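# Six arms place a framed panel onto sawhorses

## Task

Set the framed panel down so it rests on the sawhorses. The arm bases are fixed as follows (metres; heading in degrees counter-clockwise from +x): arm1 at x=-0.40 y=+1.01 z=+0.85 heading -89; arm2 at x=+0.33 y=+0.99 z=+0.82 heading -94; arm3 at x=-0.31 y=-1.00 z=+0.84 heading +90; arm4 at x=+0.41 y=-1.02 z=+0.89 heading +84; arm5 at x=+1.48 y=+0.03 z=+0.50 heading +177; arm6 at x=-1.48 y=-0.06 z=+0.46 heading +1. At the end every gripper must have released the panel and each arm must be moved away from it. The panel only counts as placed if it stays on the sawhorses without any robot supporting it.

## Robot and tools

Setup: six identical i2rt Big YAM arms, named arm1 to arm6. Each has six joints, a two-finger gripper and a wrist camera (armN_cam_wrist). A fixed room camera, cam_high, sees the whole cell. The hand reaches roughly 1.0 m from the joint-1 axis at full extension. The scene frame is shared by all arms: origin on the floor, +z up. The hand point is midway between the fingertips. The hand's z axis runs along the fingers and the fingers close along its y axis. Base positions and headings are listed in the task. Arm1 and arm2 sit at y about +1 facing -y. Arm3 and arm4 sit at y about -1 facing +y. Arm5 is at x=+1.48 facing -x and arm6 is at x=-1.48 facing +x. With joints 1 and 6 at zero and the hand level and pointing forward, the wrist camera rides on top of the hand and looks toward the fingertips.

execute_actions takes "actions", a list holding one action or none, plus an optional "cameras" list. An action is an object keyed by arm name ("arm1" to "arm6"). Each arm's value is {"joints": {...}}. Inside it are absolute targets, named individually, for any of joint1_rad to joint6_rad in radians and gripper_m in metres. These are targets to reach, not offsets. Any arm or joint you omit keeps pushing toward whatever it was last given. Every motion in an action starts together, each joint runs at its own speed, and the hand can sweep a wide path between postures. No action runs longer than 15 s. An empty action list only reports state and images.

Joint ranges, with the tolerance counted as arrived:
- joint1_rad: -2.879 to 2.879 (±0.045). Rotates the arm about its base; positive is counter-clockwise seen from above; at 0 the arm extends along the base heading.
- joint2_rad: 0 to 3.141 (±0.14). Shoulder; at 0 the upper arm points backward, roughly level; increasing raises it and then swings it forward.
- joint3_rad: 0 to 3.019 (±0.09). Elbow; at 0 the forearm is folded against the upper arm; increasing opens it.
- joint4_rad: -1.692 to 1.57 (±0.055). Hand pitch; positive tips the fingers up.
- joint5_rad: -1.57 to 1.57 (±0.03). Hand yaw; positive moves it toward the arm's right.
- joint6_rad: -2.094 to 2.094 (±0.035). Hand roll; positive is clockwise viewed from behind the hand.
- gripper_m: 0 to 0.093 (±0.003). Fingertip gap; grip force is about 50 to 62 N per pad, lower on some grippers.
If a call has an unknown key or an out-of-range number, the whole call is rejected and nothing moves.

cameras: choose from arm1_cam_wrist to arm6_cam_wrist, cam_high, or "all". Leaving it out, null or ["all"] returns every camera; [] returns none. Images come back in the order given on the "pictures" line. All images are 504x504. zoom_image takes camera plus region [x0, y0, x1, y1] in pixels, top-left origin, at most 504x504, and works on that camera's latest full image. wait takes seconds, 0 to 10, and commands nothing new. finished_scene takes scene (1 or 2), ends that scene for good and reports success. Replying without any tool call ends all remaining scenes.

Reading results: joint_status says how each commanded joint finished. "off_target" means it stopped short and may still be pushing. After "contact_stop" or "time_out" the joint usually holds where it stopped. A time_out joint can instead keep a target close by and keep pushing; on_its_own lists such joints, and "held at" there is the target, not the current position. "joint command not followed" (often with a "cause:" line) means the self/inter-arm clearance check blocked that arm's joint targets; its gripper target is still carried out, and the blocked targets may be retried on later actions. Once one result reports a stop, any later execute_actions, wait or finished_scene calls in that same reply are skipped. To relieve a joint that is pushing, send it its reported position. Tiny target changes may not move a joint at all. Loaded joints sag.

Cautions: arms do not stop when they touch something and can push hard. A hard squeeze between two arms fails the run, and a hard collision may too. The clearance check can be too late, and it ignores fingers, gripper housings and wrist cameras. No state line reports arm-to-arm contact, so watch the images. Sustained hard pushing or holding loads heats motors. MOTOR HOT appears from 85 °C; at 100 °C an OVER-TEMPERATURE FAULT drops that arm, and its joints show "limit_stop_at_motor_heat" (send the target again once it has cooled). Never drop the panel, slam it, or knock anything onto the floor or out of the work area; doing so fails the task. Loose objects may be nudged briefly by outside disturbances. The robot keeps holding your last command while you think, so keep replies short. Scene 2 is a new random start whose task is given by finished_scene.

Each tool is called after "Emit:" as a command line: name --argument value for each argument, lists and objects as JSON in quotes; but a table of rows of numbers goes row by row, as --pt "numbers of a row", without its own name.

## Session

Emit:
execute_actions --actions '[]'

Scene clock: 0.00 s.
arm1.joint_positions: joint1_rad=+0.082 joint2_rad=+0.572 joint3_rad=+1.358 joint4_rad=-1.333 joint5_rad=-0.283 joint6_rad=+0.328 gripper_m=+0.095
arm1.joint_status: not commanded
arm1.hand: x=-0.3364 y=+0.8000 z=+1.3909 quat_wxyz=(-0.477, -0.632, -0.591, +0.153) (m; scene frame)
arm2.joint_positions: joint1_rad=+0.062 joint2_rad=+0.652 joint3_rad=+1.456 joint4_rad=-1.172 joint5_rad=-0.219 joint6_rad=+0.172 gripper_m=+0.095
arm2.joint_status: not commanded
arm2.hand: x=+0.3704 y=+0.7361 z=+1.4187 quat_wxyz=(-0.487, -0.590, -0.573, +0.294) (m; scene frame)
arm3.joint_positions: joint1_rad=-0.404 joint2_rad=+0.590 joint3_rad=+1.380 joint4_rad=-1.206 joint5_rad=+0.137 joint6_rad=+0.451 gripper_m=+0.095
arm3.joint_status: not commanded
arm3.hand: x=-0.1919 y=-0.7822 z=+1.4018 quat_wxyz=(-0.413, +0.260, -0.800, -0.348) (m; scene frame)
arm4.joint_positions: joint1_rad=-0.339 joint2_rad=+0.525 joint3_rad=+1.448 joint4_rad=-1.280 joint5_rad=-0.029 joint6_rad=+0.356 gripper_m=+0.094
arm4.joint_status: not commanded
arm4.hand: x=+0.4856 y=-0.8535 z=+1.4878 quat_wxyz=(-0.415, +0.312, -0.758, -0.396) (m; scene frame)
arm5.joint_positions: joint1_rad=-0.182 joint2_rad=+0.606 joint3_rad=+1.378 joint4_rad=-1.410 joint5_rad=-0.046 joint6_rad=+0.295 gripper_m=+0.094
arm5.joint_status: not commanded
arm5.hand: x=+1.2541 y=+0.0775 z=+1.0232 quat_wxyz=(+0.034, +0.867, -0.221, -0.445) (m; scene frame)
arm6.joint_positions: joint1_rad=+0.026 joint2_rad=+0.649 joint3_rad=+1.449 joint4_rad=-1.487 joint5_rad=-0.184 joint6_rad=-0.382 gripper_m=+0.094
arm6.joint_status: not commanded
arm6.hand: x=-1.2600 y=-0.0104 z=+0.9972 quat_wxyz=(-0.431, +0.231, -0.872, -0.006) (m; scene frame)
pictures: arm1_cam_wrist, arm2_cam_wrist, arm3_cam_wrist, arm4_cam_wrist, arm5_cam_wrist, arm6_cam_wrist, cam_high
Images, in order (width x height): arm1_cam_wrist 504x504, arm2_cam_wrist 504x504, arm3_cam_wrist 504x504, arm4_cam_wrist 504x504, arm5_cam_wrist 504x504, arm6_cam_wrist 504x504, cam_high 504x504.

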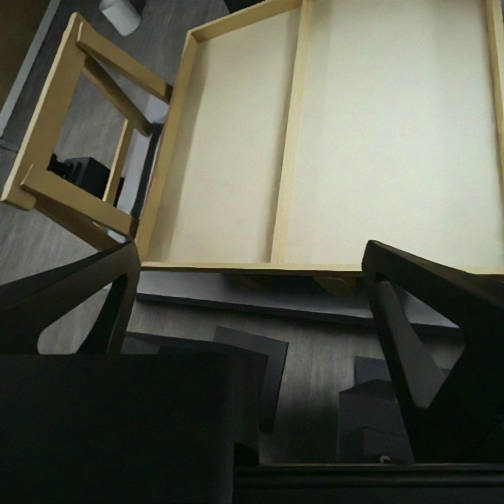

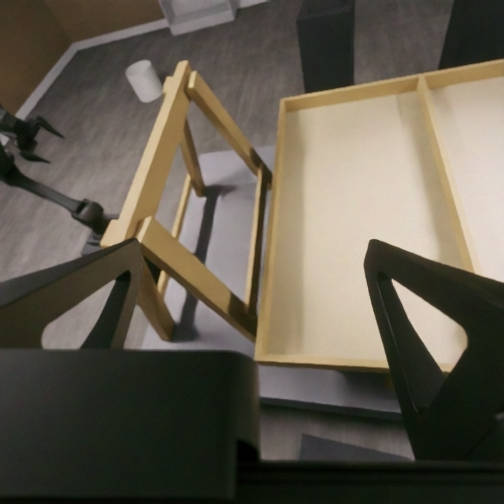

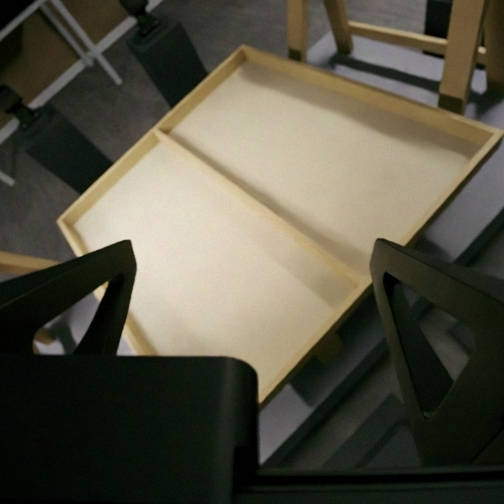

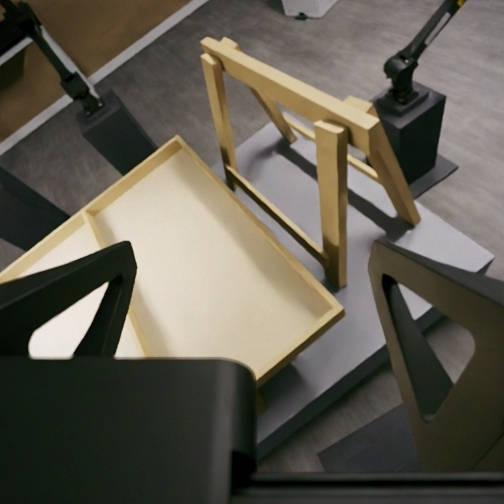

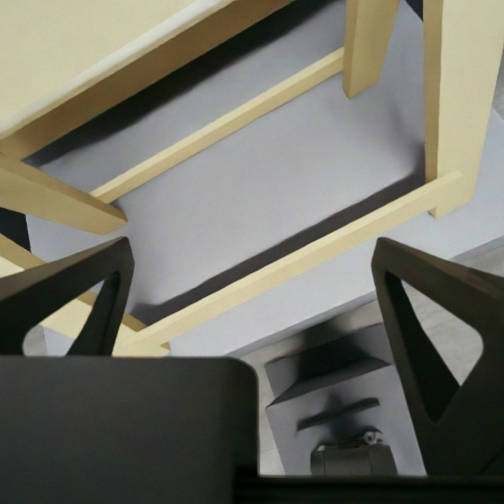

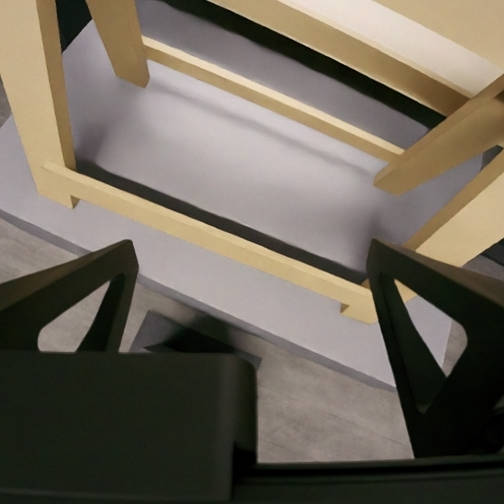

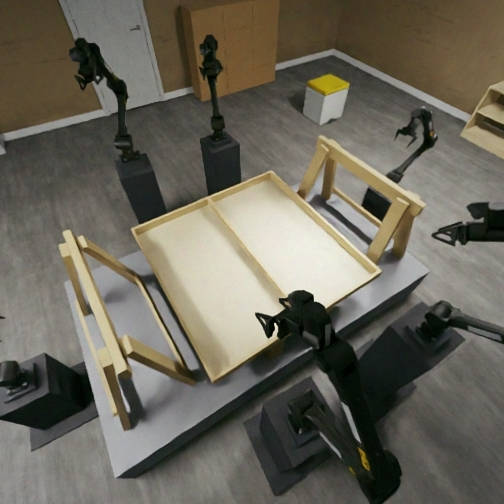

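Emit:
execute_actions --actions '[{"arm1":{"joints":{"joint1_rad":-0.017,"joint2_rad":1.934,"joint3_rad":0.93,"joint4_rad":-0.545,"joint5_rad":0,"joint6_rad":1.57,"gripper_m":0.093}},"arm2":{"joints":{"joint1_rad":0.07,"joint2_rad":1.815,"joint3_rad":0.875,"joint4_rad":-0.605,"joint5_rad":0,"joint6_rad":1.57,"gripper_m":0.093}},"arm3":{"joints":{"joint1_rad":0.0,"joint2_rad":1.872,"joint3_rad":0.905,"joint4_rad":-0.565,"joint5_rad":0,"joint6_rad":1.57,"gripper_m":0.093}},"arm4":{"joints":{"joint1_rad":0.105,"joint2_rad":2.05,"joint3_rad":0.962,"joint4_rad":-0.46,"joint5_rad":0,"joint6_rad":1.57,"gripper_m":0.093}},"arm5":{"joints":{"joint1_rad":0.052,"joint2_rad":1.457,"joint3_rad":1.0,"joint4_rad":-1.30,"joint5_rad":0,"joint6_rad":1.57,"gripper_m":0.093}},"arm6":{"joints":{"joint1_rad":0.07,"joint2_rad":1.417,"joint3_rad":1.06,"joint4_rad":-1.40,"joint5_rad":0,"joint6_rad":-1.483,"gripper_m":0.093}}}]'

Scene clock: 4.63 s.
arm1.joint_positions: joint1_rad=-0.014 joint2_rad=+1.920 joint3_rad=+0.926 joint4_rad=-0.563 joint5_rad=-0.003 joint6_rad=+1.562 gripper_m=+0.093
arm1.joint_status: all done
arm1.hand: x=-0.3955 y=+0.5835 z=+0.7478 quat_wxyz=(-0.005, -1.000, -0.010, -0.006) (m; scene frame)
arm2.joint_positions: joint1_rad=+0.063 joint2_rad=+1.802 joint3_rad=+0.867 joint4_rad=-0.615 joint5_rad=-0.002 joint6_rad=+1.560 gripper_m=+0.093
arm2.joint_status: all done
arm2.hand: x=+0.3327 y=+0.5835 z=+0.7464 quat_wxyz=(-0.009, -1.000, -0.003, -0.001) (m; scene frame)
arm3.joint_positions: joint1_rad=-0.004 joint2_rad=+1.873 joint3_rad=+0.904 joint4_rad=-0.576 joint5_rad=+0.001 joint6_rad=+1.559 gripper_m=+0.093
arm3.joint_status: all done
arm3.hand: x=-0.3087 y=-0.5797 z=+0.7403 quat_wxyz=(+0.002, +0.004, -1.000, -0.005) (m; scene frame)
arm4.joint_positions: joint1_rad=+0.108 joint2_rad=+2.058 joint3_rad=+0.963 joint4_rad=-0.468 joint5_rad=+0.000 joint6_rad=+1.560 gripper_m=+0.093
arm4.joint_status: all done
arm4.hand: x=+0.4090 y=-0.5823 z=+0.7408 quat_wxyz=(+0.000, +0.003, -1.000, -0.009) (m; scene frame)
arm5.joint_positions: joint1_rad=+0.050 joint2_rad=+1.441 joint3_rad=+0.992 joint4_rad=-1.305 joint5_rad=-0.001 joint6_rad=+1.556 gripper_m=+0.093
arm5.joint_status: all done
arm5.hand: x=+1.1345 y=+0.0341 z=+0.6074 quat_wxyz=(-0.067, +0.710, -0.698, +0.068) (m; scene frame)
arm6.joint_positions: joint1_rad=+0.065 joint2_rad=+1.406 joint3_rad=+1.042 joint4_rad=-1.407 joint5_rad=-0.002 joint6_rad=-1.473 gripper_m=+0.093
arm6.joint_status: all done
arm6.hand: x=-1.1409 y=-0.0279 z=+0.6022 quat_wxyz=(+0.081, +0.697, -0.710, -0.061) (m; scene frame)
pictures: arm1_cam_wrist, arm2_cam_wrist, arm3_cam_wrist, arm4_cam_wrist, arm5_cam_wrist, arm6_cam_wrist, cam_high
Images, in order (width x height): arm1_cam_wrist 504x504, arm2_cam_wrist 504x504, arm3_cam_wrist 504x504, arm4_cam_wrist 504x504, arm5_cam_wrist 504x504, arm6_cam_wrist 504x504, cam_high 504x504.

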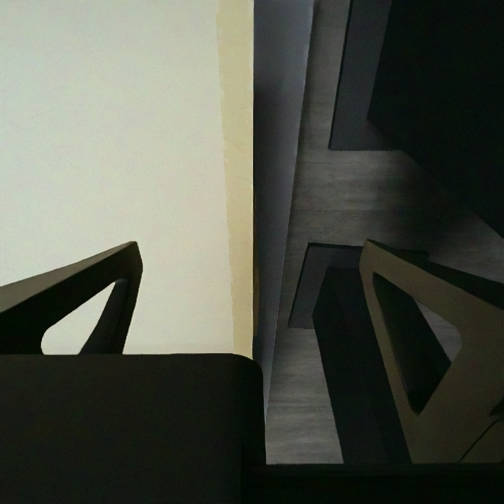

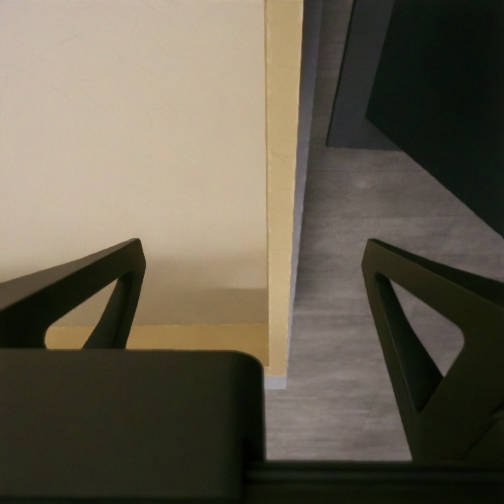

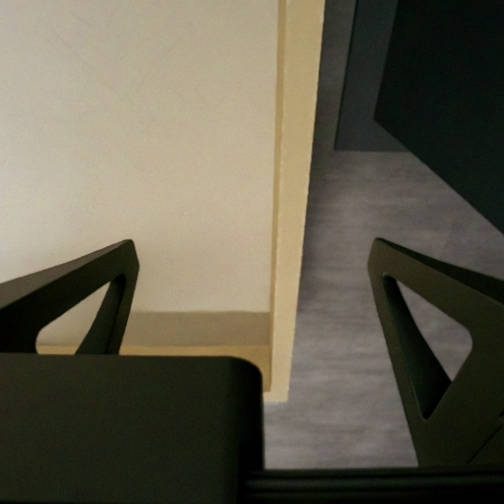

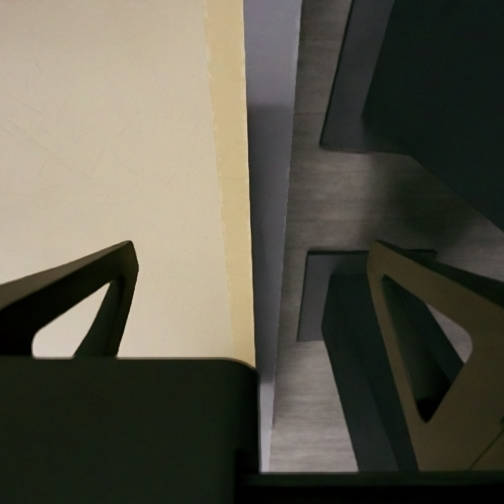

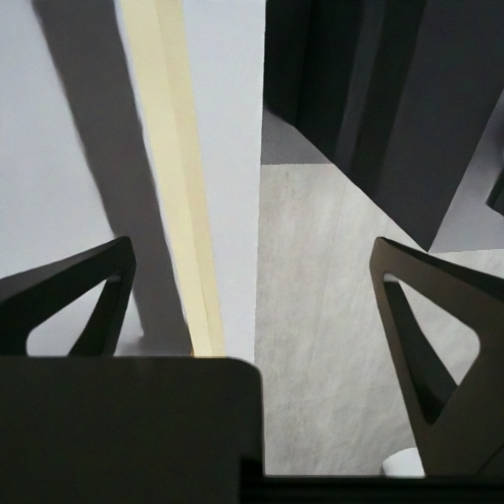

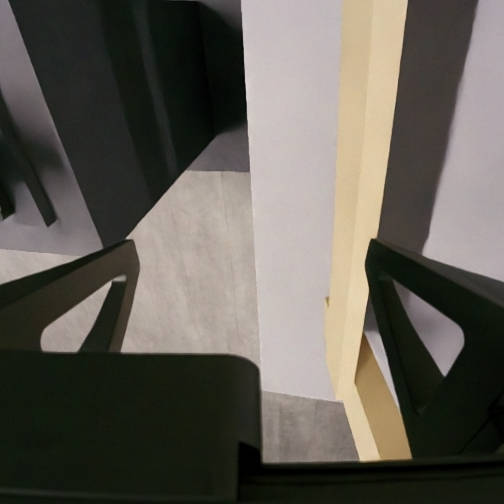

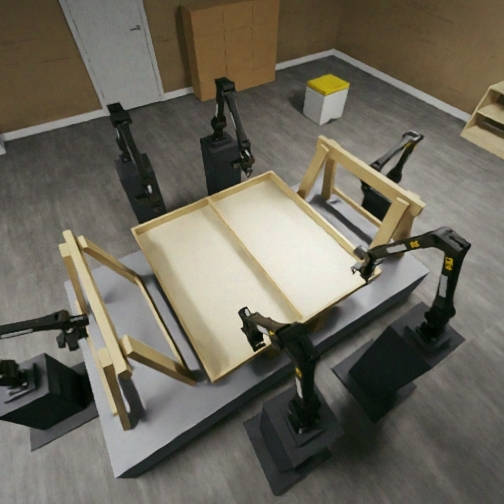

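Emit:
zoom_image --camera "arm6_cam_wrist" --region '[200, 0, 504, 420]'

Emit:
zoom_image --camera "arm5_cam_wrist" --region '[60, 0, 320, 360]'

Region (200, 0, 504, 420) of arm6_cam_wrist's 504x504 image, scaled by 1.200, with more detail than that image has; it fills the left 365 columns of this view, and the rest is white.

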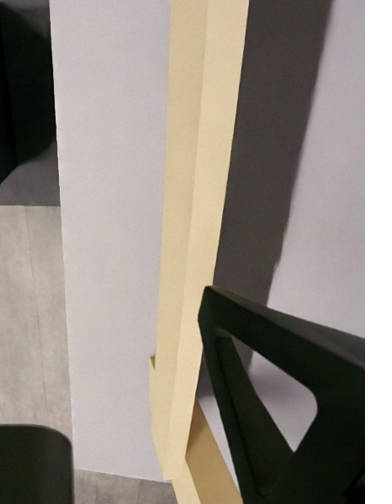

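Region (60, 0, 320, 360) of arm5_cam_wrist's 504x504 image, scaled by 1.400, with more detail than that image has.

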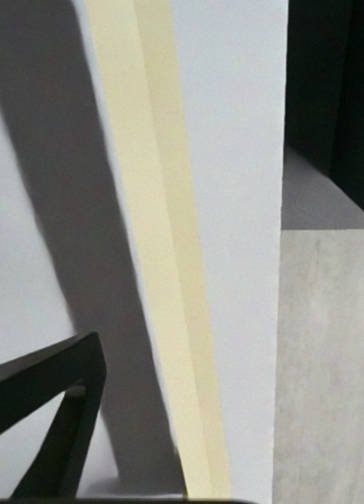

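Emit:
execute_actions --actions '[{"arm1":{"joints":{"joint2_rad":2.318,"joint3_rad":1.038,"joint4_rad":-0.274,"joint6_rad":1.525}},"arm2":{"joints":{"joint2_rad":2.186,"joint3_rad":0.852,"joint4_rad":-0.238,"joint6_rad":1.512}},"arm3":{"joints":{"joint2_rad":2.217,"joint3_rad":0.872,"joint4_rad":-0.202,"joint6_rad":1.513}},"arm4":{"joints":{"joint2_rad":2.419,"joint3_rad":1.122,"joint4_rad":-0.25,"joint6_rad":1.512}},"arm5":{"joints":{"joint2_rad":1.874,"joint3_rad":0.944,"joint4_rad":-0.848}},"arm6":{"joints":{"joint2_rad":1.818,"joint3_rad":1.005,"joint4_rad":-0.955,"joint6_rad":-1.572}}}]'

Scene clock: 10.33 s.
arm1.joint_positions: joint1_rad=-0.014 joint2_rad=+2.199 joint3_rad=+1.052 joint4_rad=-0.302 joint5_rad=-0.003 joint6_rad=+1.533 gripper_m=+0.093
arm1.joint_status: all done
arm1.hand: x=-0.3939 y=+0.5243 z=+0.6554 quat_wxyz=(-0.059, -0.998, -0.024, -0.006) (m; scene frame)
arm2.joint_positions: joint1_rad=+0.063 joint2_rad=+2.184 joint3_rad=+0.850 joint4_rad=-0.247 joint5_rad=-0.002 joint6_rad=+1.521 gripper_m=+0.093
arm2.joint_status: all done
arm2.hand: x=+0.3328 y=+0.6083 z=+0.5999 quat_wxyz=(+0.006, -1.000, -0.022, -0.001) (m; scene frame)
arm3.joint_positions: joint1_rad=-0.004 joint2_rad=+2.229 joint3_rad=+0.868 joint4_rad=-0.213 joint5_rad=+0.001 joint6_rad=+1.524 gripper_m=+0.093
arm3.joint_status: all done
arm3.hand: x=-0.3096 y=-0.6179 z=+0.5989 quat_wxyz=(+0.003, +0.021, -1.000, +0.010) (m; scene frame)
arm4.joint_positions: joint1_rad=+0.108 joint2_rad=+2.367 joint3_rad=+1.159 joint4_rad=-0.227 joint5_rad=+0.000 joint6_rad=+1.522 gripper_m=+0.093
arm4.joint_status: all done
arm4.hand: x=+0.4092 y=-0.5088 z=+0.6393 quat_wxyz=(-0.002, +0.022, -0.997, -0.073) (m; scene frame)
arm5.joint_positions: joint1_rad=+0.050 joint2_rad=+1.873 joint3_rad=+0.944 joint4_rad=-0.859 joint5_rad=-0.001 joint6_rad=+1.557 gripper_m=+0.093
arm5.joint_status: all done
arm5.hand: x=+1.1006 y=+0.0340 z=+0.4255 quat_wxyz=(-0.079, +0.708, -0.697, +0.081) (m; scene frame)
arm6.joint_positions: joint1_rad=+0.065 joint2_rad=+1.829 joint3_rad=+0.999 joint4_rad=-0.968 joint5_rad=-0.002 joint6_rad=-1.562 gripper_m=+0.093
arm6.joint_status: all done
arm6.hand: x=-1.0896 y=-0.0257 z=+0.4216 quat_wxyz=(+0.088, +0.727, -0.677, -0.074) (m; scene frame)
pictures: arm1_cam_wrist, arm2_cam_wrist, arm3_cam_wrist, arm4_cam_wrist, arm5_cam_wrist, arm6_cam_wrist, cam_high
Images, in order (width x height): arm1_cam_wrist 504x504, arm2_cam_wrist 504x504, arm3_cam_wrist 504x504, arm4_cam_wrist 504x504, arm5_cam_wrist 504x504, arm6_cam_wrist 504x504, cam_high 504x504.

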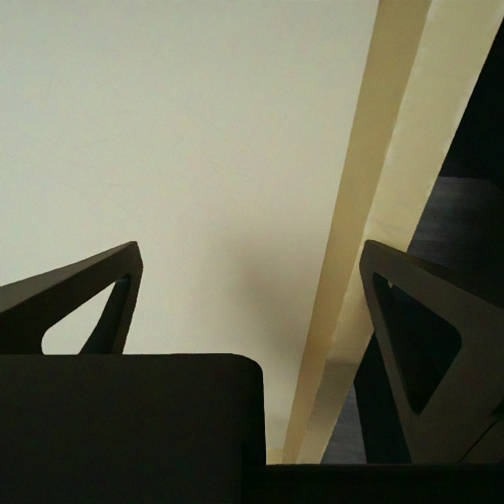

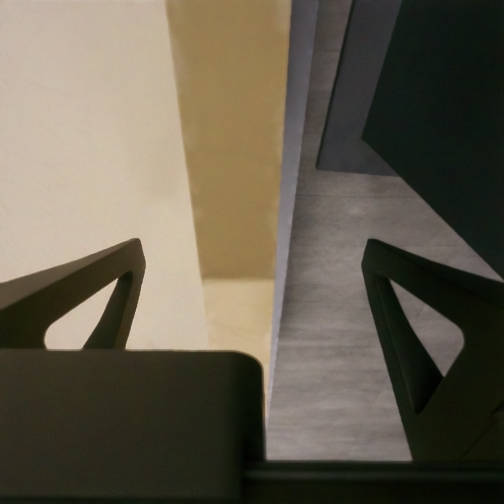

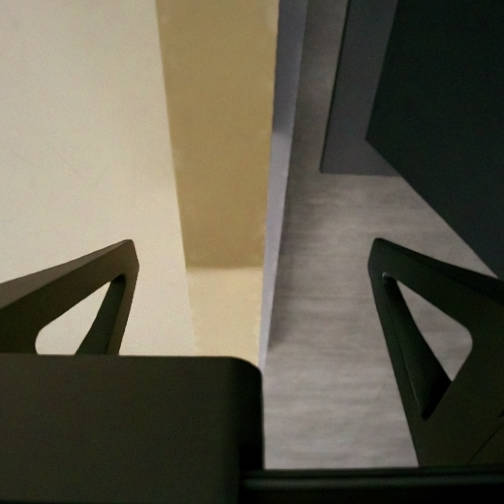

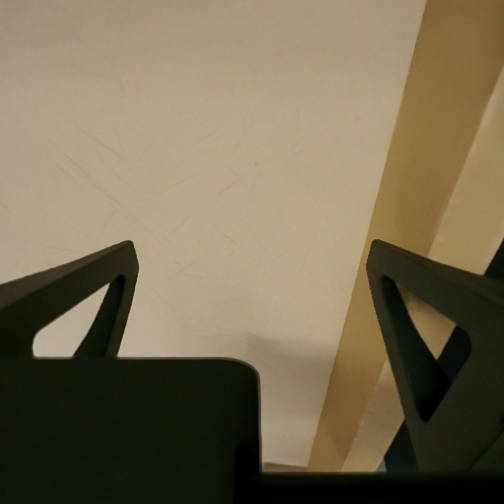

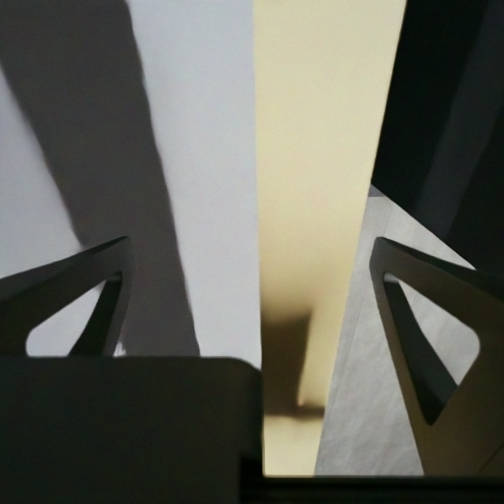

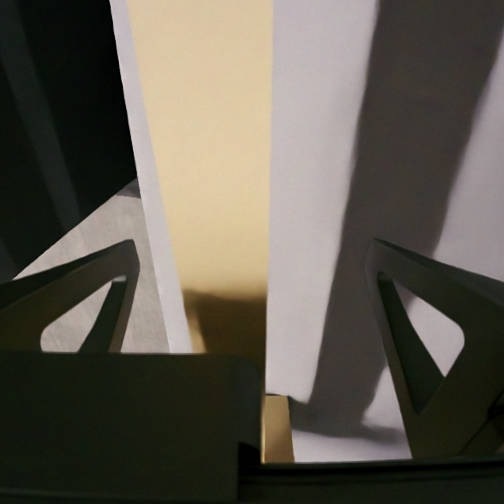

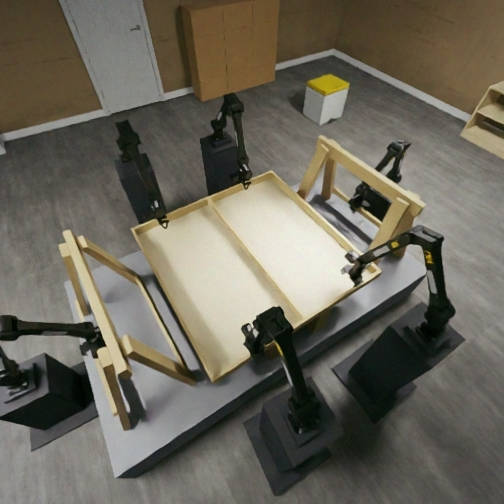

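Emit:
execute_actions --actions '[{"arm1":{"joints":{"joint2_rad":2.15,"joint3_rad":1.025,"joint4_rad":-0.408}},"arm4":{"joints":{"joint2_rad":2.17,"joint3_rad":1.15,"joint4_rad":-0.23}},"arm5":{"joints":{"gripper_m":0.0}},"arm6":{"joints":{"gripper_m":0.0}}}]' --cameras '["arm1_cam_wrist","arm4_cam_wrist","arm5_cam_wrist","arm6_cam_wrist"]'

Scene clock: 13.37 s.
arm1.joint_positions: joint1_rad=-0.014 joint2_rad=+2.169 joint3_rad=+1.020 joint4_rad=-0.393 joint5_rad=-0.003 joint6_rad=+1.532 gripper_m=+0.093
arm1.joint_status: all done
arm1.hand: x=-0.3943 y=+0.5561 z=+0.6617 quat_wxyz=(-0.013, -1.000, -0.024, -0.006) (m; scene frame)
arm2.joint_positions: joint1_rad=+0.063 joint2_rad=+2.184 joint3_rad=+0.850 joint4_rad=-0.247 joint5_rad=-0.002 joint6_rad=+1.521 gripper_m=+0.093
arm2.joint_status: not commanded
arm2.hand: x=+0.3328 y=+0.6083 z=+0.5999 quat_wxyz=(+0.006, -1.000, -0.022, -0.001) (m; scene frame)
arm3.joint_positions: joint1_rad=-0.004 joint2_rad=+2.229 joint3_rad=+0.868 joint4_rad=-0.213 joint5_rad=+0.001 joint6_rad=+1.524 gripper_m=+0.093
arm3.joint_status: not commanded
arm3.hand: x=-0.3096 y=-0.6179 z=+0.5989 quat_wxyz=(+0.003, +0.021, -1.000, +0.010) (m; scene frame)
arm4.joint_positions: joint1_rad=+0.108 joint2_rad=+2.160 joint3_rad=+1.146 joint4_rad=-0.228 joint5_rad=+0.000 joint6_rad=+1.521 gripper_m=+0.093
arm4.joint_status: all done
arm4.hand: x=+0.4096 y=-0.4490 z=+0.7444 quat_wxyz=(-0.004, +0.022, -0.986, -0.168) (m; scene frame)
arm5.joint_positions: joint1_rad=+0.050 joint2_rad=+1.871 joint3_rad=+0.928 joint4_rad=-0.874 joint5_rad=+0.000 joint6_rad=+1.545 gripper_m=+0.018
arm5.joint_status: gripper_m off_target (ended at +0.018, target +0.000)
arm5.hand: x=+1.1124 y=+0.0341 z=+0.4247 quat_wxyz=(-0.089, +0.712, -0.691, +0.091) (m; scene frame)
arm6.joint_positions: joint1_rad=+0.065 joint2_rad=+1.828 joint3_rad=+0.992 joint4_rad=-0.977 joint5_rad=-0.001 joint6_rad=-1.568 gripper_m=+0.018
arm6.joint_status: gripper_m off_target (ended at +0.018, target +0.000)
arm6.hand: x=-1.0955 y=-0.0263 z=+0.4210 quat_wxyz=(+0.093, +0.728, -0.674, -0.080) (m; scene frame)
pictures: arm1_cam_wrist, arm4_cam_wrist, arm5_cam_wrist, arm6_cam_wrist
Images, in order (width x height): arm1_cam_wrist 504x504, arm4_cam_wrist 504x504, arm5_cam_wrist 504x504, arm6_cam_wrist 504x504.

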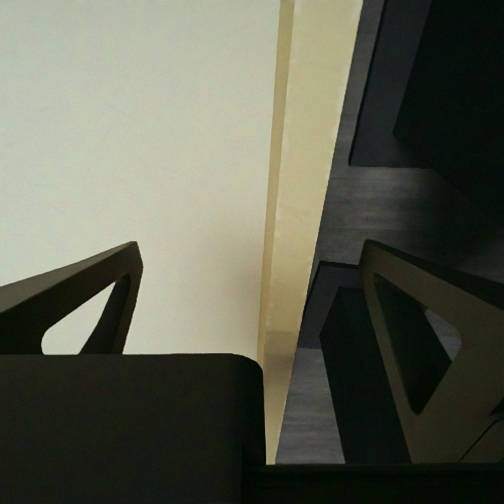

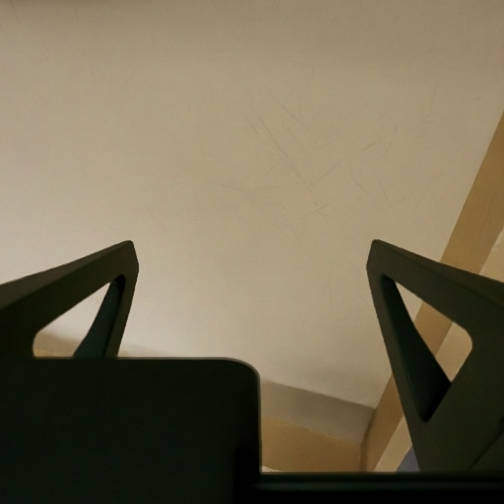

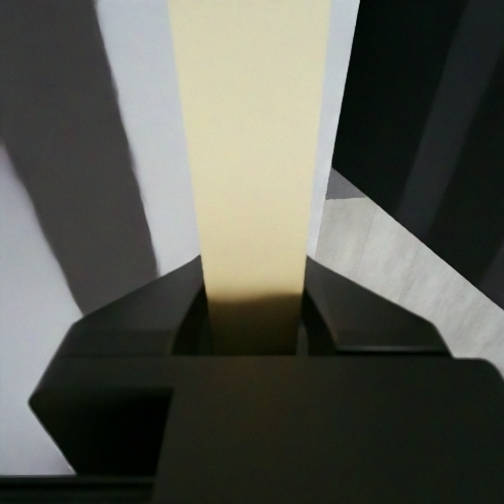

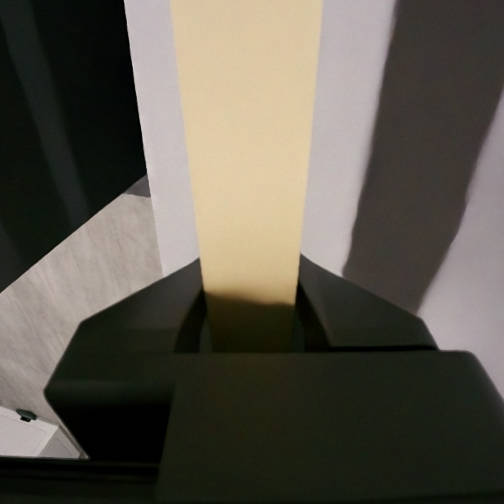

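Emit:
execute_actions --actions '[{"arm1":{"joints":{"joint2_rad":2.305}},"arm3":{"joints":{"joint4_rad":-0.17}},"arm4":{"joints":{"joint2_rad":2.418,"joint3_rad":1.11,"joint4_rad":-0.39}}}]' --cameras '["arm1_cam_wrist","arm4_cam_wrist"]'

Scene clock: 14.83 s.
arm1.joint_positions: joint1_rad=-0.014 joint2_rad=+2.297 joint3_rad=+1.020 joint4_rad=-0.393 joint5_rad=-0.002 joint6_rad=+1.532 gripper_m=+0.093
arm1.joint_status: all done
arm1.hand: x=-0.3943 y=+0.6009 z=+0.6091 quat_wxyz=(+0.052, -0.998, -0.025, -0.007) (m; scene frame)
arm2.joint_positions: joint1_rad=+0.063 joint2_rad=+2.184 joint3_rad=+0.850 joint4_rad=-0.247 joint5_rad=-0.002 joint6_rad=+1.521 gripper_m=+0.093
arm2.joint_status: not commanded
arm2.hand: x=+0.3328 y=+0.6083 z=+0.5999 quat_wxyz=(+0.006, -1.000, -0.022, -0.001) (m; scene frame)
arm3.joint_positions: joint1_rad=-0.004 joint2_rad=+2.229 joint3_rad=+0.868 joint4_rad=-0.181 joint5_rad=+0.001 joint6_rad=+1.524 gripper_m=+0.093
arm3.joint_status: all done
arm3.hand: x=-0.3096 y=-0.6101 z=+0.5988 quat_wxyz=(+0.002, +0.021, -1.000, -0.006) (m; scene frame)
arm4.joint_positions: joint1_rad=+0.108 joint2_rad=+2.434 joint3_rad=+1.111 joint4_rad=-0.382 joint5_rad=+0.000 joint6_rad=+1.521 gripper_m=+0.093
arm4.joint_status: all done
arm4.hand: x=+0.4086 y=-0.6031 z=+0.6034 quat_wxyz=(+0.002, +0.022, -0.998, +0.063) (m; scene frame)
arm5.joint_positions: joint1_rad=+0.050 joint2_rad=+1.871 joint3_rad=+0.928 joint4_rad=-0.874 joint5_rad=+0.000 joint6_rad=+1.545 gripper_m=+0.018
arm5.joint_status: not commanded
arm5.hand: x=+1.1124 y=+0.0341 z=+0.4247 quat_wxyz=(-0.089, +0.712, -0.691, +0.091) (m; scene frame)
arm6.joint_positions: joint1_rad=+0.065 joint2_rad=+1.828 joint3_rad=+0.992 joint4_rad=-0.977 joint5_rad=-0.001 joint6_rad=-1.568 gripper_m=+0.018
arm6.joint_status: not commanded
arm6.hand: x=-1.0955 y=-0.0263 z=+0.4210 quat_wxyz=(+0.093, +0.728, -0.674, -0.080) (m; scene frame)
pictures: arm1_cam_wrist, arm4_cam_wrist
Images, in order (width x height): arm1_cam_wrist 504x504, arm4_cam_wrist 504x504.

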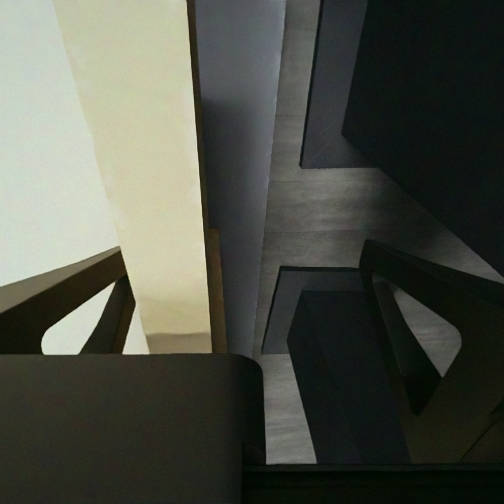

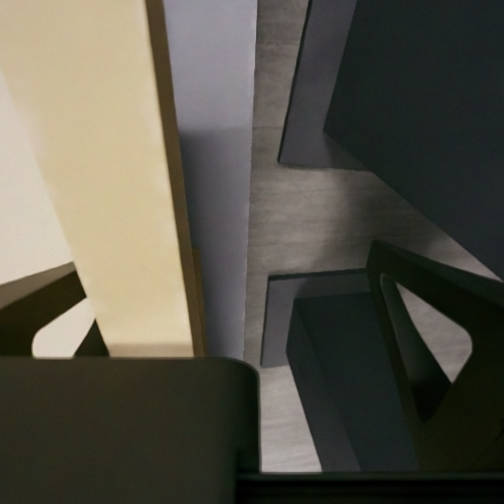

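Emit:
execute_actions --actions '[{"arm1":{"joints":{"joint4_rad":-0.277,"gripper_m":0.0}},"arm2":{"joints":{"gripper_m":0.0}},"arm3":{"joints":{"gripper_m":0.0}},"arm4":{"joints":{"joint4_rad":-0.245,"gripper_m":0.0}}}]' --cameras '["cam_high"]'

Scene clock: 16.03 s.
arm1.joint_positions: joint1_rad=-0.015 joint2_rad=+2.296 joint3_rad=+1.026 joint4_rad=-0.305 joint5_rad=-0.004 joint6_rad=+1.545 gripper_m=+0.019
arm1.joint_status: gripper_m off_target (ended at +0.019, target +0.000); the others done
arm1.hand: x=-0.3943 y=+0.5749 z=+0.6091 quat_wxyz=(+0.004, -1.000, -0.018, -0.007) (m; scene frame)
arm2.joint_positions: joint1_rad=+0.063 joint2_rad=+2.184 joint3_rad=+0.855 joint4_rad=-0.237 joint5_rad=-0.001 joint6_rad=+1.519 gripper_m=+0.019
arm2.joint_status: gripper_m off_target (ended at +0.019, target +0.000)
arm2.hand: x=+0.3325 y=+0.6028 z=+0.6003 quat_wxyz=(-0.001, -1.000, -0.023, +0.000) (m; scene frame)
arm3.joint_positions: joint1_rad=-0.004 joint2_rad=+2.229 joint3_rad=+0.869 joint4_rad=-0.179 joint5_rad=+0.001 joint6_rad=+1.532 gripper_m=+0.018
arm3.joint_status: gripper_m off_target (ended at +0.018, target +0.000)
arm3.hand: x=-0.3095 y=-0.6089 z=+0.5989 quat_wxyz=(+0.002, +0.017, -1.000, -0.008) (m; scene frame)
arm4.joint_positions: joint1_rad=+0.107 joint2_rad=+2.429 joint3_rad=+1.110 joint4_rad=-0.257 joint5_rad=-0.004 joint6_rad=+1.529 gripper_m=+0.019
arm4.joint_status: gripper_m off_target (ended at +0.019, target +0.000); the others done
arm4.hand: x=+0.4086 y=-0.5707 z=+0.6035 quat_wxyz=(+0.003, +0.018, -1.000, -0.002) (m; scene frame)
arm5.joint_positions: joint1_rad=+0.050 joint2_rad=+1.871 joint3_rad=+0.928 joint4_rad=-0.874 joint5_rad=+0.000 joint6_rad=+1.545 gripper_m=+0.018
arm5.joint_status: not commanded
arm5.hand: x=+1.1124 y=+0.0341 z=+0.4247 quat_wxyz=(-0.089, +0.712, -0.691, +0.091) (m; scene frame)
arm6.joint_positions: joint1_rad=+0.065 joint2_rad=+1.828 joint3_rad=+0.992 joint4_rad=-0.977 joint5_rad=-0.001 joint6_rad=-1.568 gripper_m=+0.018
arm6.joint_status: not commanded
arm6.hand: x=-1.0955 y=-0.0263 z=+0.4210 quat_wxyz=(+0.093, +0.728, -0.674, -0.080) (m; scene frame)
pictures: cam_high
Images, in order (width x height): cam_high 504x504.

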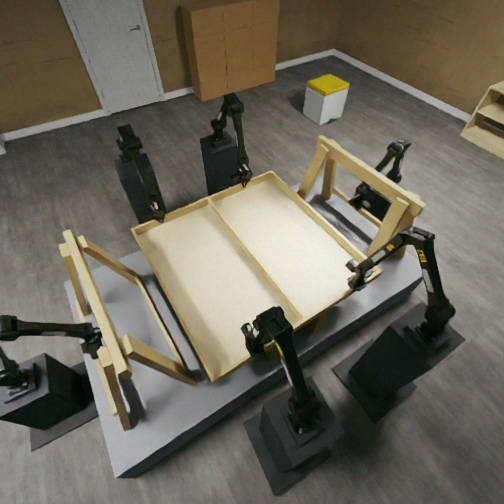

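Emit:
execute_actions --actions '[{"arm1":{"joints":{"joint2_rad":1.835,"joint3_rad":1.002,"joint4_rad":-0.632}},"arm2":{"joints":{"joint2_rad":1.69,"joint3_rad":0.858,"joint4_rad":-0.629}},"arm3":{"joints":{"joint2_rad":1.73,"joint3_rad":0.855,"joint4_rad":-0.559}},"arm4":{"joints":{"joint2_rad":1.96,"joint3_rad":1.036,"joint4_rad":-0.538}},"arm5":{"joints":{"joint2_rad":1.987,"joint3_rad":1.18,"joint4_rad":-0.96}},"arm6":{"joints":{"joint2_rad":1.95,"joint3_rad":1.25,"joint4_rad":-1.055,"joint6_rad":-1.53}}}]' --cameras '["cam_high"]'

Scene clock: 21.23 s.
arm1.joint_positions: joint1_rad=-0.015 joint2_rad=+1.907 joint3_rad=+0.961 joint4_rad=-0.622 joint5_rad=-0.007 joint6_rad=+1.546 gripper_m=+0.019
arm1.joint_status: all done
arm1.hand: x=-0.3952 y=+0.5758 z=+0.7605 quat_wxyz=(+0.001, -1.000, -0.017, -0.009) (m; scene frame)
arm2.joint_positions: joint1_rad=+0.063 joint2_rad=+1.765 joint3_rad=+0.825 joint4_rad=-0.624 joint5_rad=+0.004 joint6_rad=+1.516 gripper_m=+0.019
arm2.joint_status: all done
arm2.hand: x=+0.3318 y=+0.6019 z=+0.7504 quat_wxyz=(-0.002, -1.000, -0.025, +0.002) (m; scene frame)
arm3.joint_positions: joint1_rad=-0.004 joint2_rad=+1.808 joint3_rad=+0.825 joint4_rad=-0.554 joint5_rad=+0.002 joint6_rad=+1.538 gripper_m=+0.018
arm3.joint_status: all done
arm3.hand: x=-0.3086 y=-0.6042 z=+0.7488 quat_wxyz=(+0.002, +0.014, -1.000, -0.009) (m; scene frame)
arm4.joint_positions: joint1_rad=+0.107 joint2_rad=+2.038 joint3_rad=+1.005 joint4_rad=-0.535 joint5_rad=-0.001 joint6_rad=+1.529 gripper_m=+0.019
arm4.joint_status: all done
arm4.hand: x=+0.4094 y=-0.5696 z=+0.7568 quat_wxyz=(+0.001, +0.018, -1.000, -0.006) (m; scene frame)
arm5.joint_positions: joint1_rad=+0.053 joint2_rad=+1.949 joint3_rad=+1.050 joint4_rad=-0.996 joint5_rad=+0.003 joint6_rad=+1.537 gripper_m=+0.021
arm5.joint_status: joint3_rad time_out (moved +0.122 of +0.252); the others done
arm5.on_its_own: joint3_rad reads +1.050 and still pushes toward +1.163 since a time_out
arm5.hand: x=+1.0913 y=+0.0336 z=+0.4250 quat_wxyz=(-0.116, +0.711, -0.683, +0.118) (m; scene frame)
arm6.joint_positions: joint1_rad=+0.065 joint2_rad=+1.923 joint3_rad=+1.135 joint4_rad=-1.094 joint5_rad=+0.004 joint6_rad=-1.578 gripper_m=+0.020
arm6.joint_status: joint3_rad time_out (moved +0.143 of +0.258); joint6_rad time_out (moved -0.009 of +0.038); the others done
arm6.on_its_own: joint3_rad reads +1.135 and still pushes toward +1.247 since a time_out; joint6_rad reads -1.578 and still pushes toward -1.530 since a time_out
arm6.hand: x=-1.0660 y=-0.0245 z=+0.4214 quat_wxyz=(+0.120, +0.728, -0.667, -0.101) (m; scene frame)
pictures: cam_high
Images, in order (width x height): cam_high 504x504.

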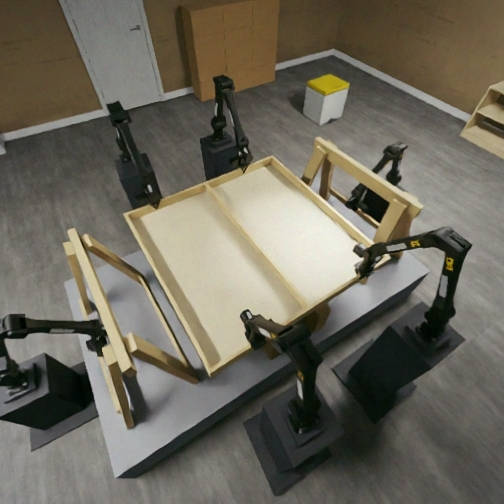

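Emit:
execute_actions --actions '[{"arm1":{"joints":{"joint2_rad":1.555,"joint3_rad":1.168,"joint4_rad":-1.035}},"arm2":{"joints":{"joint2_rad":1.398,"joint3_rad":1.06,"joint4_rad":-1.075}},"arm3":{"joints":{"joint2_rad":1.42,"joint3_rad":1.04,"joint4_rad":-1.005}},"arm4":{"joints":{"joint2_rad":1.65,"joint3_rad":1.147,"joint4_rad":-0.917}},"arm5":{"joints":{"joint2_rad":2.15,"joint3_rad":1.52,"joint4_rad":-1.04}},"arm6":{"joints":{"joint2_rad":2.125,"joint3_rad":1.59,"joint4_rad":-1.13,"joint6_rad":-1.55}}}]' --cameras '["cam_high"]'

Scene clock: 24.07 s.
arm1.joint_positions: joint1_rad=-0.015 joint2_rad=+1.617 joint3_rad=+1.065 joint4_rad=-1.016 joint5_rad=-0.010 joint6_rad=+1.545 gripper_m=+0.019
arm1.joint_status: joint3_rad time_out (moved +0.105 of +0.207); the others done
arm1.on_its_own: joint3_rad reads +1.065 and still pushes toward +1.168 since a time_out
arm1.hand: x=-0.3963 y=+0.5766 z=+0.9106 quat_wxyz=(+0.000, -1.000, -0.018, -0.010) (m; scene frame)
arm2.joint_positions: joint1_rad=+0.062 joint2_rad=+1.464 joint3_rad=+0.962 joint4_rad=-1.047 joint5_rad=+0.006 joint6_rad=+1.515 gripper_m=+0.019
arm2.joint_status: joint3_rad time_out (moved +0.137 of +0.235); the others done
arm2.on_its_own: joint3_rad reads +0.962 and still pushes toward +1.060 since a time_out
arm2.hand: x=+0.3309 y=+0.6007 z=+0.9006 quat_wxyz=(-0.010, -1.000, -0.025, +0.004) (m; scene frame)
arm3.joint_positions: joint1_rad=-0.004 joint2_rad=+1.498 joint3_rad=+0.940 joint4_rad=-0.980 joint5_rad=+0.002 joint6_rad=+1.537 gripper_m=+0.018
arm3.joint_status: joint3_rad time_out (moved +0.114 of +0.215); the others done
arm3.on_its_own: joint3_rad reads +0.940 and still pushes toward +1.040 since a time_out
arm3.hand: x=-0.3077 y=-0.6051 z=+0.8947 quat_wxyz=(+0.001, +0.015, -1.000, -0.008) (m; scene frame)
arm4.joint_positions: joint1_rad=+0.106 joint2_rad=+1.714 joint3_rad=+1.043 joint4_rad=-0.891 joint5_rad=+0.002 joint6_rad=+1.527 gripper_m=+0.018
arm4.joint_status: joint3_rad time_out (moved +0.038 of +0.142); the others done
arm4.on_its_own: joint3_rad reads +1.043 and still pushes toward +1.147 since a time_out
arm4.hand: x=+0.4104 y=-0.5759 z=+0.9049 quat_wxyz=(-0.001, +0.018, -1.000, -0.009) (m; scene frame)
arm5.joint_positions: joint1_rad=+0.053 joint2_rad=+2.135 joint3_rad=+1.437 joint4_rad=-1.092 joint5_rad=-0.002 joint6_rad=+1.554 gripper_m=+0.018
arm5.joint_status: all done
arm5.hand: x=+0.9547 y=+0.0321 z=+0.4271 quat_wxyz=(-0.079, +0.710, -0.695, +0.081) (m; scene frame)
arm6.joint_positions: joint1_rad=+0.065 joint2_rad=+2.120 joint3_rad=+1.509 joint4_rad=-1.183 joint5_rad=+0.006 joint6_rad=-1.608 gripper_m=+0.018
arm6.joint_status: joint6_rad time_out (moved -0.031 of +0.028); the others done
arm6.on_its_own: joint6_rad reads -1.608 and still pushes toward -1.550 since a time_out
arm6.hand: x=-0.9409 y=-0.0145 z=+0.4224 quat_wxyz=(+0.087, +0.743, -0.660, -0.072) (m; scene frame)
pictures: cam_high
Images, in order (width x height): cam_high 504x504.

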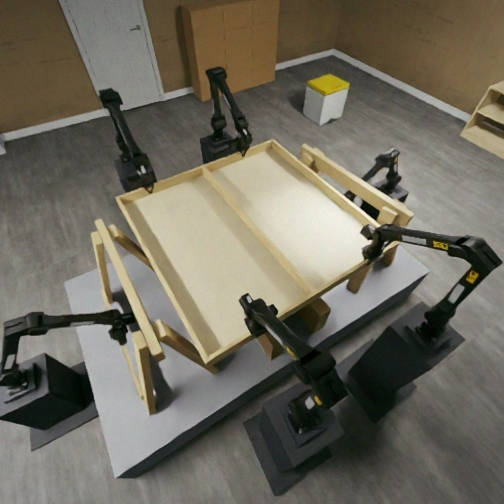

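Emit:
execute_actions --actions '[{"arm1":{"joints":{"joint2_rad":1.425,"joint3_rad":1.54,"joint4_rad":-1.475}},"arm2":{"joints":{"joint2_rad":1.29,"joint3_rad":1.47,"joint4_rad":-1.53}},"arm3":{"joints":{"joint2_rad":1.285,"joint3_rad":1.44,"joint4_rad":-1.465}},"arm4":{"joints":{"joint2_rad":1.475,"joint3_rad":1.475,"joint4_rad":-1.355}},"arm5":{"joints":{"joint2_rad":2.30,"joint3_rad":1.79,"joint4_rad":-1.20}},"arm6":{"joints":{"joint2_rad":2.265,"joint3_rad":1.83,"joint4_rad":-1.265,"joint6_rad":-1.36}}}]' --cameras '["cam_high","arm2_cam_wrist","arm3_cam_wrist"]'

Scene clock: 27.53 s.
arm1.joint_positions: joint1_rad=-0.015 joint2_rad=+1.467 joint3_rad=+1.386 joint4_rad=-1.501 joint5_rad=-0.008 joint6_rad=+1.545 gripper_m=+0.019
arm1.joint_status: joint3_rad time_out (moved +0.321 of +0.475); the others done
arm1.on_its_own: joint3_rad reads +1.386 and still pushes toward +1.499 since a time_out
arm1.hand: x=-0.3985 y=+0.5810 z=+1.0882 quat_wxyz=(+0.007, -1.000, -0.017, -0.009) (m; scene frame)
arm2.joint_positions: joint1_rad=+0.058 joint2_rad=+1.351 joint3_rad=+1.321 joint4_rad=-1.541 joint5_rad=+0.011 joint6_rad=+1.509 gripper_m=+0.019
arm2.joint_status: joint3_rad time_out (moved +0.359 of +0.508); the others done
arm2.on_its_own: joint3_rad reads +1.321 and still pushes toward +1.434 since a time_out
arm2.hand: x=+0.3286 y=+0.6023 z=+1.0736 quat_wxyz=(+0.001, -1.000, -0.026, +0.006) (m; scene frame)
arm3.joint_positions: joint1_rad=-0.004 joint2_rad=+1.354 joint3_rad=+1.284 joint4_rad=-1.484 joint5_rad=+0.003 joint6_rad=+1.535 gripper_m=+0.018
arm3.joint_status: joint3_rad time_out (moved +0.344 of +0.500); the others done
arm3.on_its_own: joint3_rad reads +1.284 and still pushes toward +1.396 since a time_out
arm3.hand: x=-0.3066 y=-0.6044 z=+1.0720 quat_wxyz=(+0.001, +0.016, -1.000, +0.000) (m; scene frame)
arm4.joint_positions: joint1_rad=+0.103 joint2_rad=+1.518 joint3_rad=+1.308 joint4_rad=-1.368 joint5_rad=+0.000 joint6_rad=+1.522 gripper_m=+0.019
arm4.joint_status: joint3_rad time_out (moved +0.265 of +0.432); the others done
arm4.on_its_own: joint3_rad reads +1.308 and still pushes toward +1.420 since a time_out
arm4.hand: x=+0.4114 y=-0.5805 z=+1.0793 quat_wxyz=(+0.000, +0.020, -1.000, -0.001) (m; scene frame)
arm5.joint_positions: joint1_rad=+0.053 joint2_rad=+2.269 joint3_rad=+1.687 joint4_rad=-1.257 joint5_rad=-0.002 joint6_rad=+1.558 gripper_m=+0.019
arm5.joint_status: joint3_rad time_out (moved +0.250 of +0.353); joint4_rad time_out (moved -0.165 of -0.108); the others done
arm5.on_its_own: joint3_rad reads +1.687 and still pushes toward +1.790 since a time_out; joint4_rad reads -1.257 and still pushes toward -1.200 since a time_out
arm5.hand: x=+0.9043 y=+0.0318 z=+0.4278 quat_wxyz=(-0.096, +0.707, -0.694, +0.098) (m; scene frame)
arm6.joint_positions: joint1_rad=+0.073 joint2_rad=+2.244 joint3_rad=+1.733 joint4_rad=-1.318 joint5_rad=-0.006 joint6_rad=-1.540 gripper_m=+0.019
arm6.joint_status: joint3_rad time_out (moved +0.224 of +0.321); joint6_rad time_out (moved +0.068 of +0.248); the others done
arm6.on_its_own: joint3_rad reads +1.733 and still pushes toward +1.830 since a time_out; joint6_rad reads -1.540 and still pushes toward -1.360 since a time_out
arm6.hand: x=-0.8962 y=-0.0041 z=+0.4225 quat_wxyz=(+0.099, +0.721, -0.681, -0.085) (m; scene frame)
pictures: arm2_cam_wrist, arm3_cam_wrist, cam_high
Images, in order (width x height): arm2_cam_wrist 504x504, arm3_cam_wrist 504x504, cam_high 504x504.

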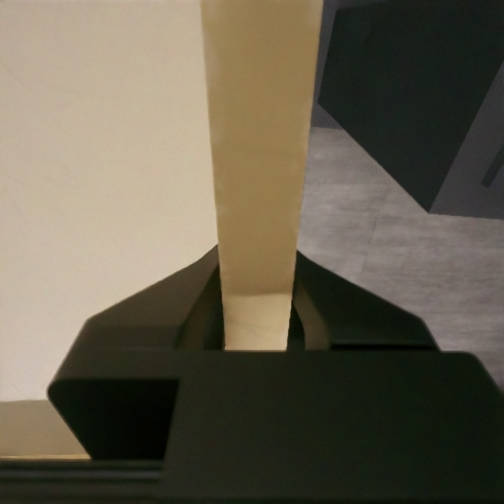

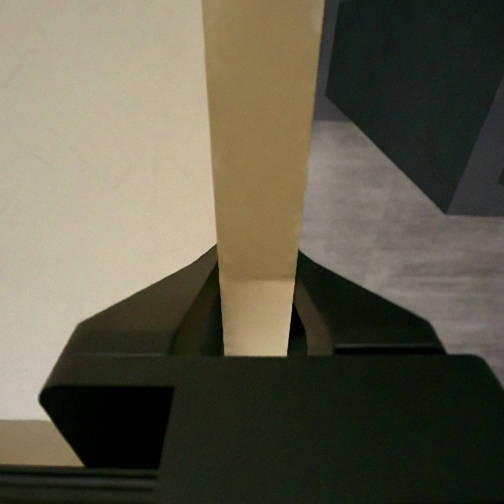

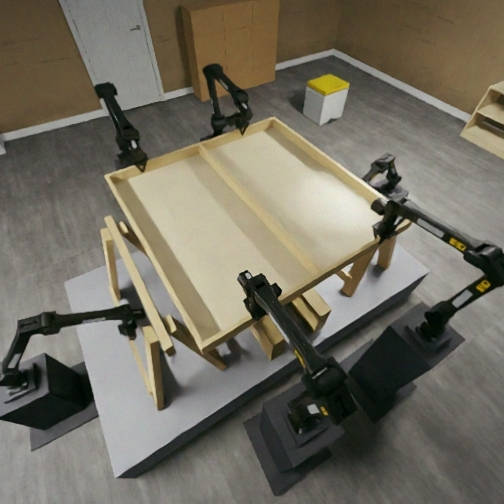

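Emit:
execute_actions --actions '[{"arm5":{"joints":{"joint2_rad":2.59,"joint3_rad":2.36,"joint4_rad":-1.475}},"arm6":{"joints":{"joint2_rad":2.58,"joint3_rad":2.42,"joint4_rad":-1.555,"joint6_rad":-1.42}}}]' --cameras '["cam_high"]'

Scene clock: 31.10 s.
arm1.joint_positions: joint1_rad=-0.015 joint2_rad=+1.467 joint3_rad=+1.386 joint4_rad=-1.501 joint5_rad=-0.008 joint6_rad=+1.545 gripper_m=+0.019
arm1.joint_status: not commanded
arm1.on_its_own: joint3_rad reads +1.386 and still pushes toward +1.499 since a time_out
arm1.hand: x=-0.3985 y=+0.5810 z=+1.0882 quat_wxyz=(+0.007, -1.000, -0.017, -0.009) (m; scene frame)
arm2.joint_positions: joint1_rad=+0.058 joint2_rad=+1.351 joint3_rad=+1.321 joint4_rad=-1.541 joint5_rad=+0.011 joint6_rad=+1.509 gripper_m=+0.019
arm2.joint_status: not commanded
arm2.on_its_own: joint3_rad reads +1.321 and still pushes toward +1.434 since a time_out
arm2.hand: x=+0.3286 y=+0.6023 z=+1.0736 quat_wxyz=(+0.001, -1.000, -0.026, +0.006) (m; scene frame)
arm3.joint_positions: joint1_rad=-0.004 joint2_rad=+1.354 joint3_rad=+1.284 joint4_rad=-1.484 joint5_rad=+0.003 joint6_rad=+1.535 gripper_m=+0.018
arm3.joint_status: not commanded
arm3.on_its_own: joint3_rad reads +1.284 and still pushes toward +1.396 since a time_out
arm3.hand: x=-0.3066 y=-0.6044 z=+1.0720 quat_wxyz=(+0.001, +0.016, -1.000, +0.000) (m; scene frame)
arm4.joint_positions: joint1_rad=+0.103 joint2_rad=+1.518 joint3_rad=+1.308 joint4_rad=-1.368 joint5_rad=+0.000 joint6_rad=+1.522 gripper_m=+0.019
arm4.joint_status: not commanded
arm4.on_its_own: joint3_rad reads +1.308 and still pushes toward +1.420 since a time_out
arm4.hand: x=+0.4114 y=-0.5805 z=+1.0793 quat_wxyz=(+0.000, +0.020, -1.000, -0.001) (m; scene frame)
arm5.joint_positions: joint1_rad=+0.053 joint2_rad=+2.559 joint3_rad=+2.266 joint4_rad=-1.519 joint5_rad=-0.002 joint6_rad=+1.567 gripper_m=+0.018
arm5.joint_status: joint3_rad time_out (moved +0.579 of +0.673); the others done
arm5.on_its_own: joint3_rad reads +2.266 and still pushes toward +2.360 since a time_out
arm5.hand: x=+0.7934 y=+0.0311 z=+0.4300 quat_wxyz=(-0.088, +0.705, -0.698, +0.089) (m; scene frame)
arm6.joint_positions: joint1_rad=+0.078 joint2_rad=+2.552 joint3_rad=+2.325 joint4_rad=-1.596 joint5_rad=-0.006 joint6_rad=-1.551 gripper_m=+0.019
arm6.joint_status: joint3_rad time_out (moved +0.592 of +0.687); joint6_rad time_out (moved -0.010 of +0.120); the others done
arm6.on_its_own: joint3_rad reads +2.325 and still pushes toward +2.420 since a time_out; joint6_rad reads -1.551 and still pushes toward -1.420 since a time_out
arm6.hand: x=-0.7932 y=+0.0087 z=+0.4232 quat_wxyz=(+0.097, +0.726, -0.675, -0.083) (m; scene frame)
pictures: cam_high
Images, in order (width x height): cam_high 504x504.

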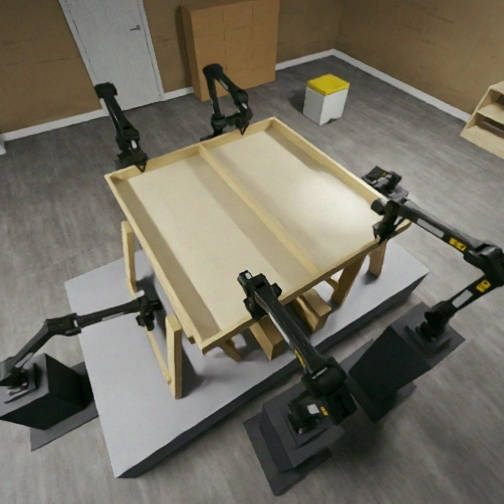

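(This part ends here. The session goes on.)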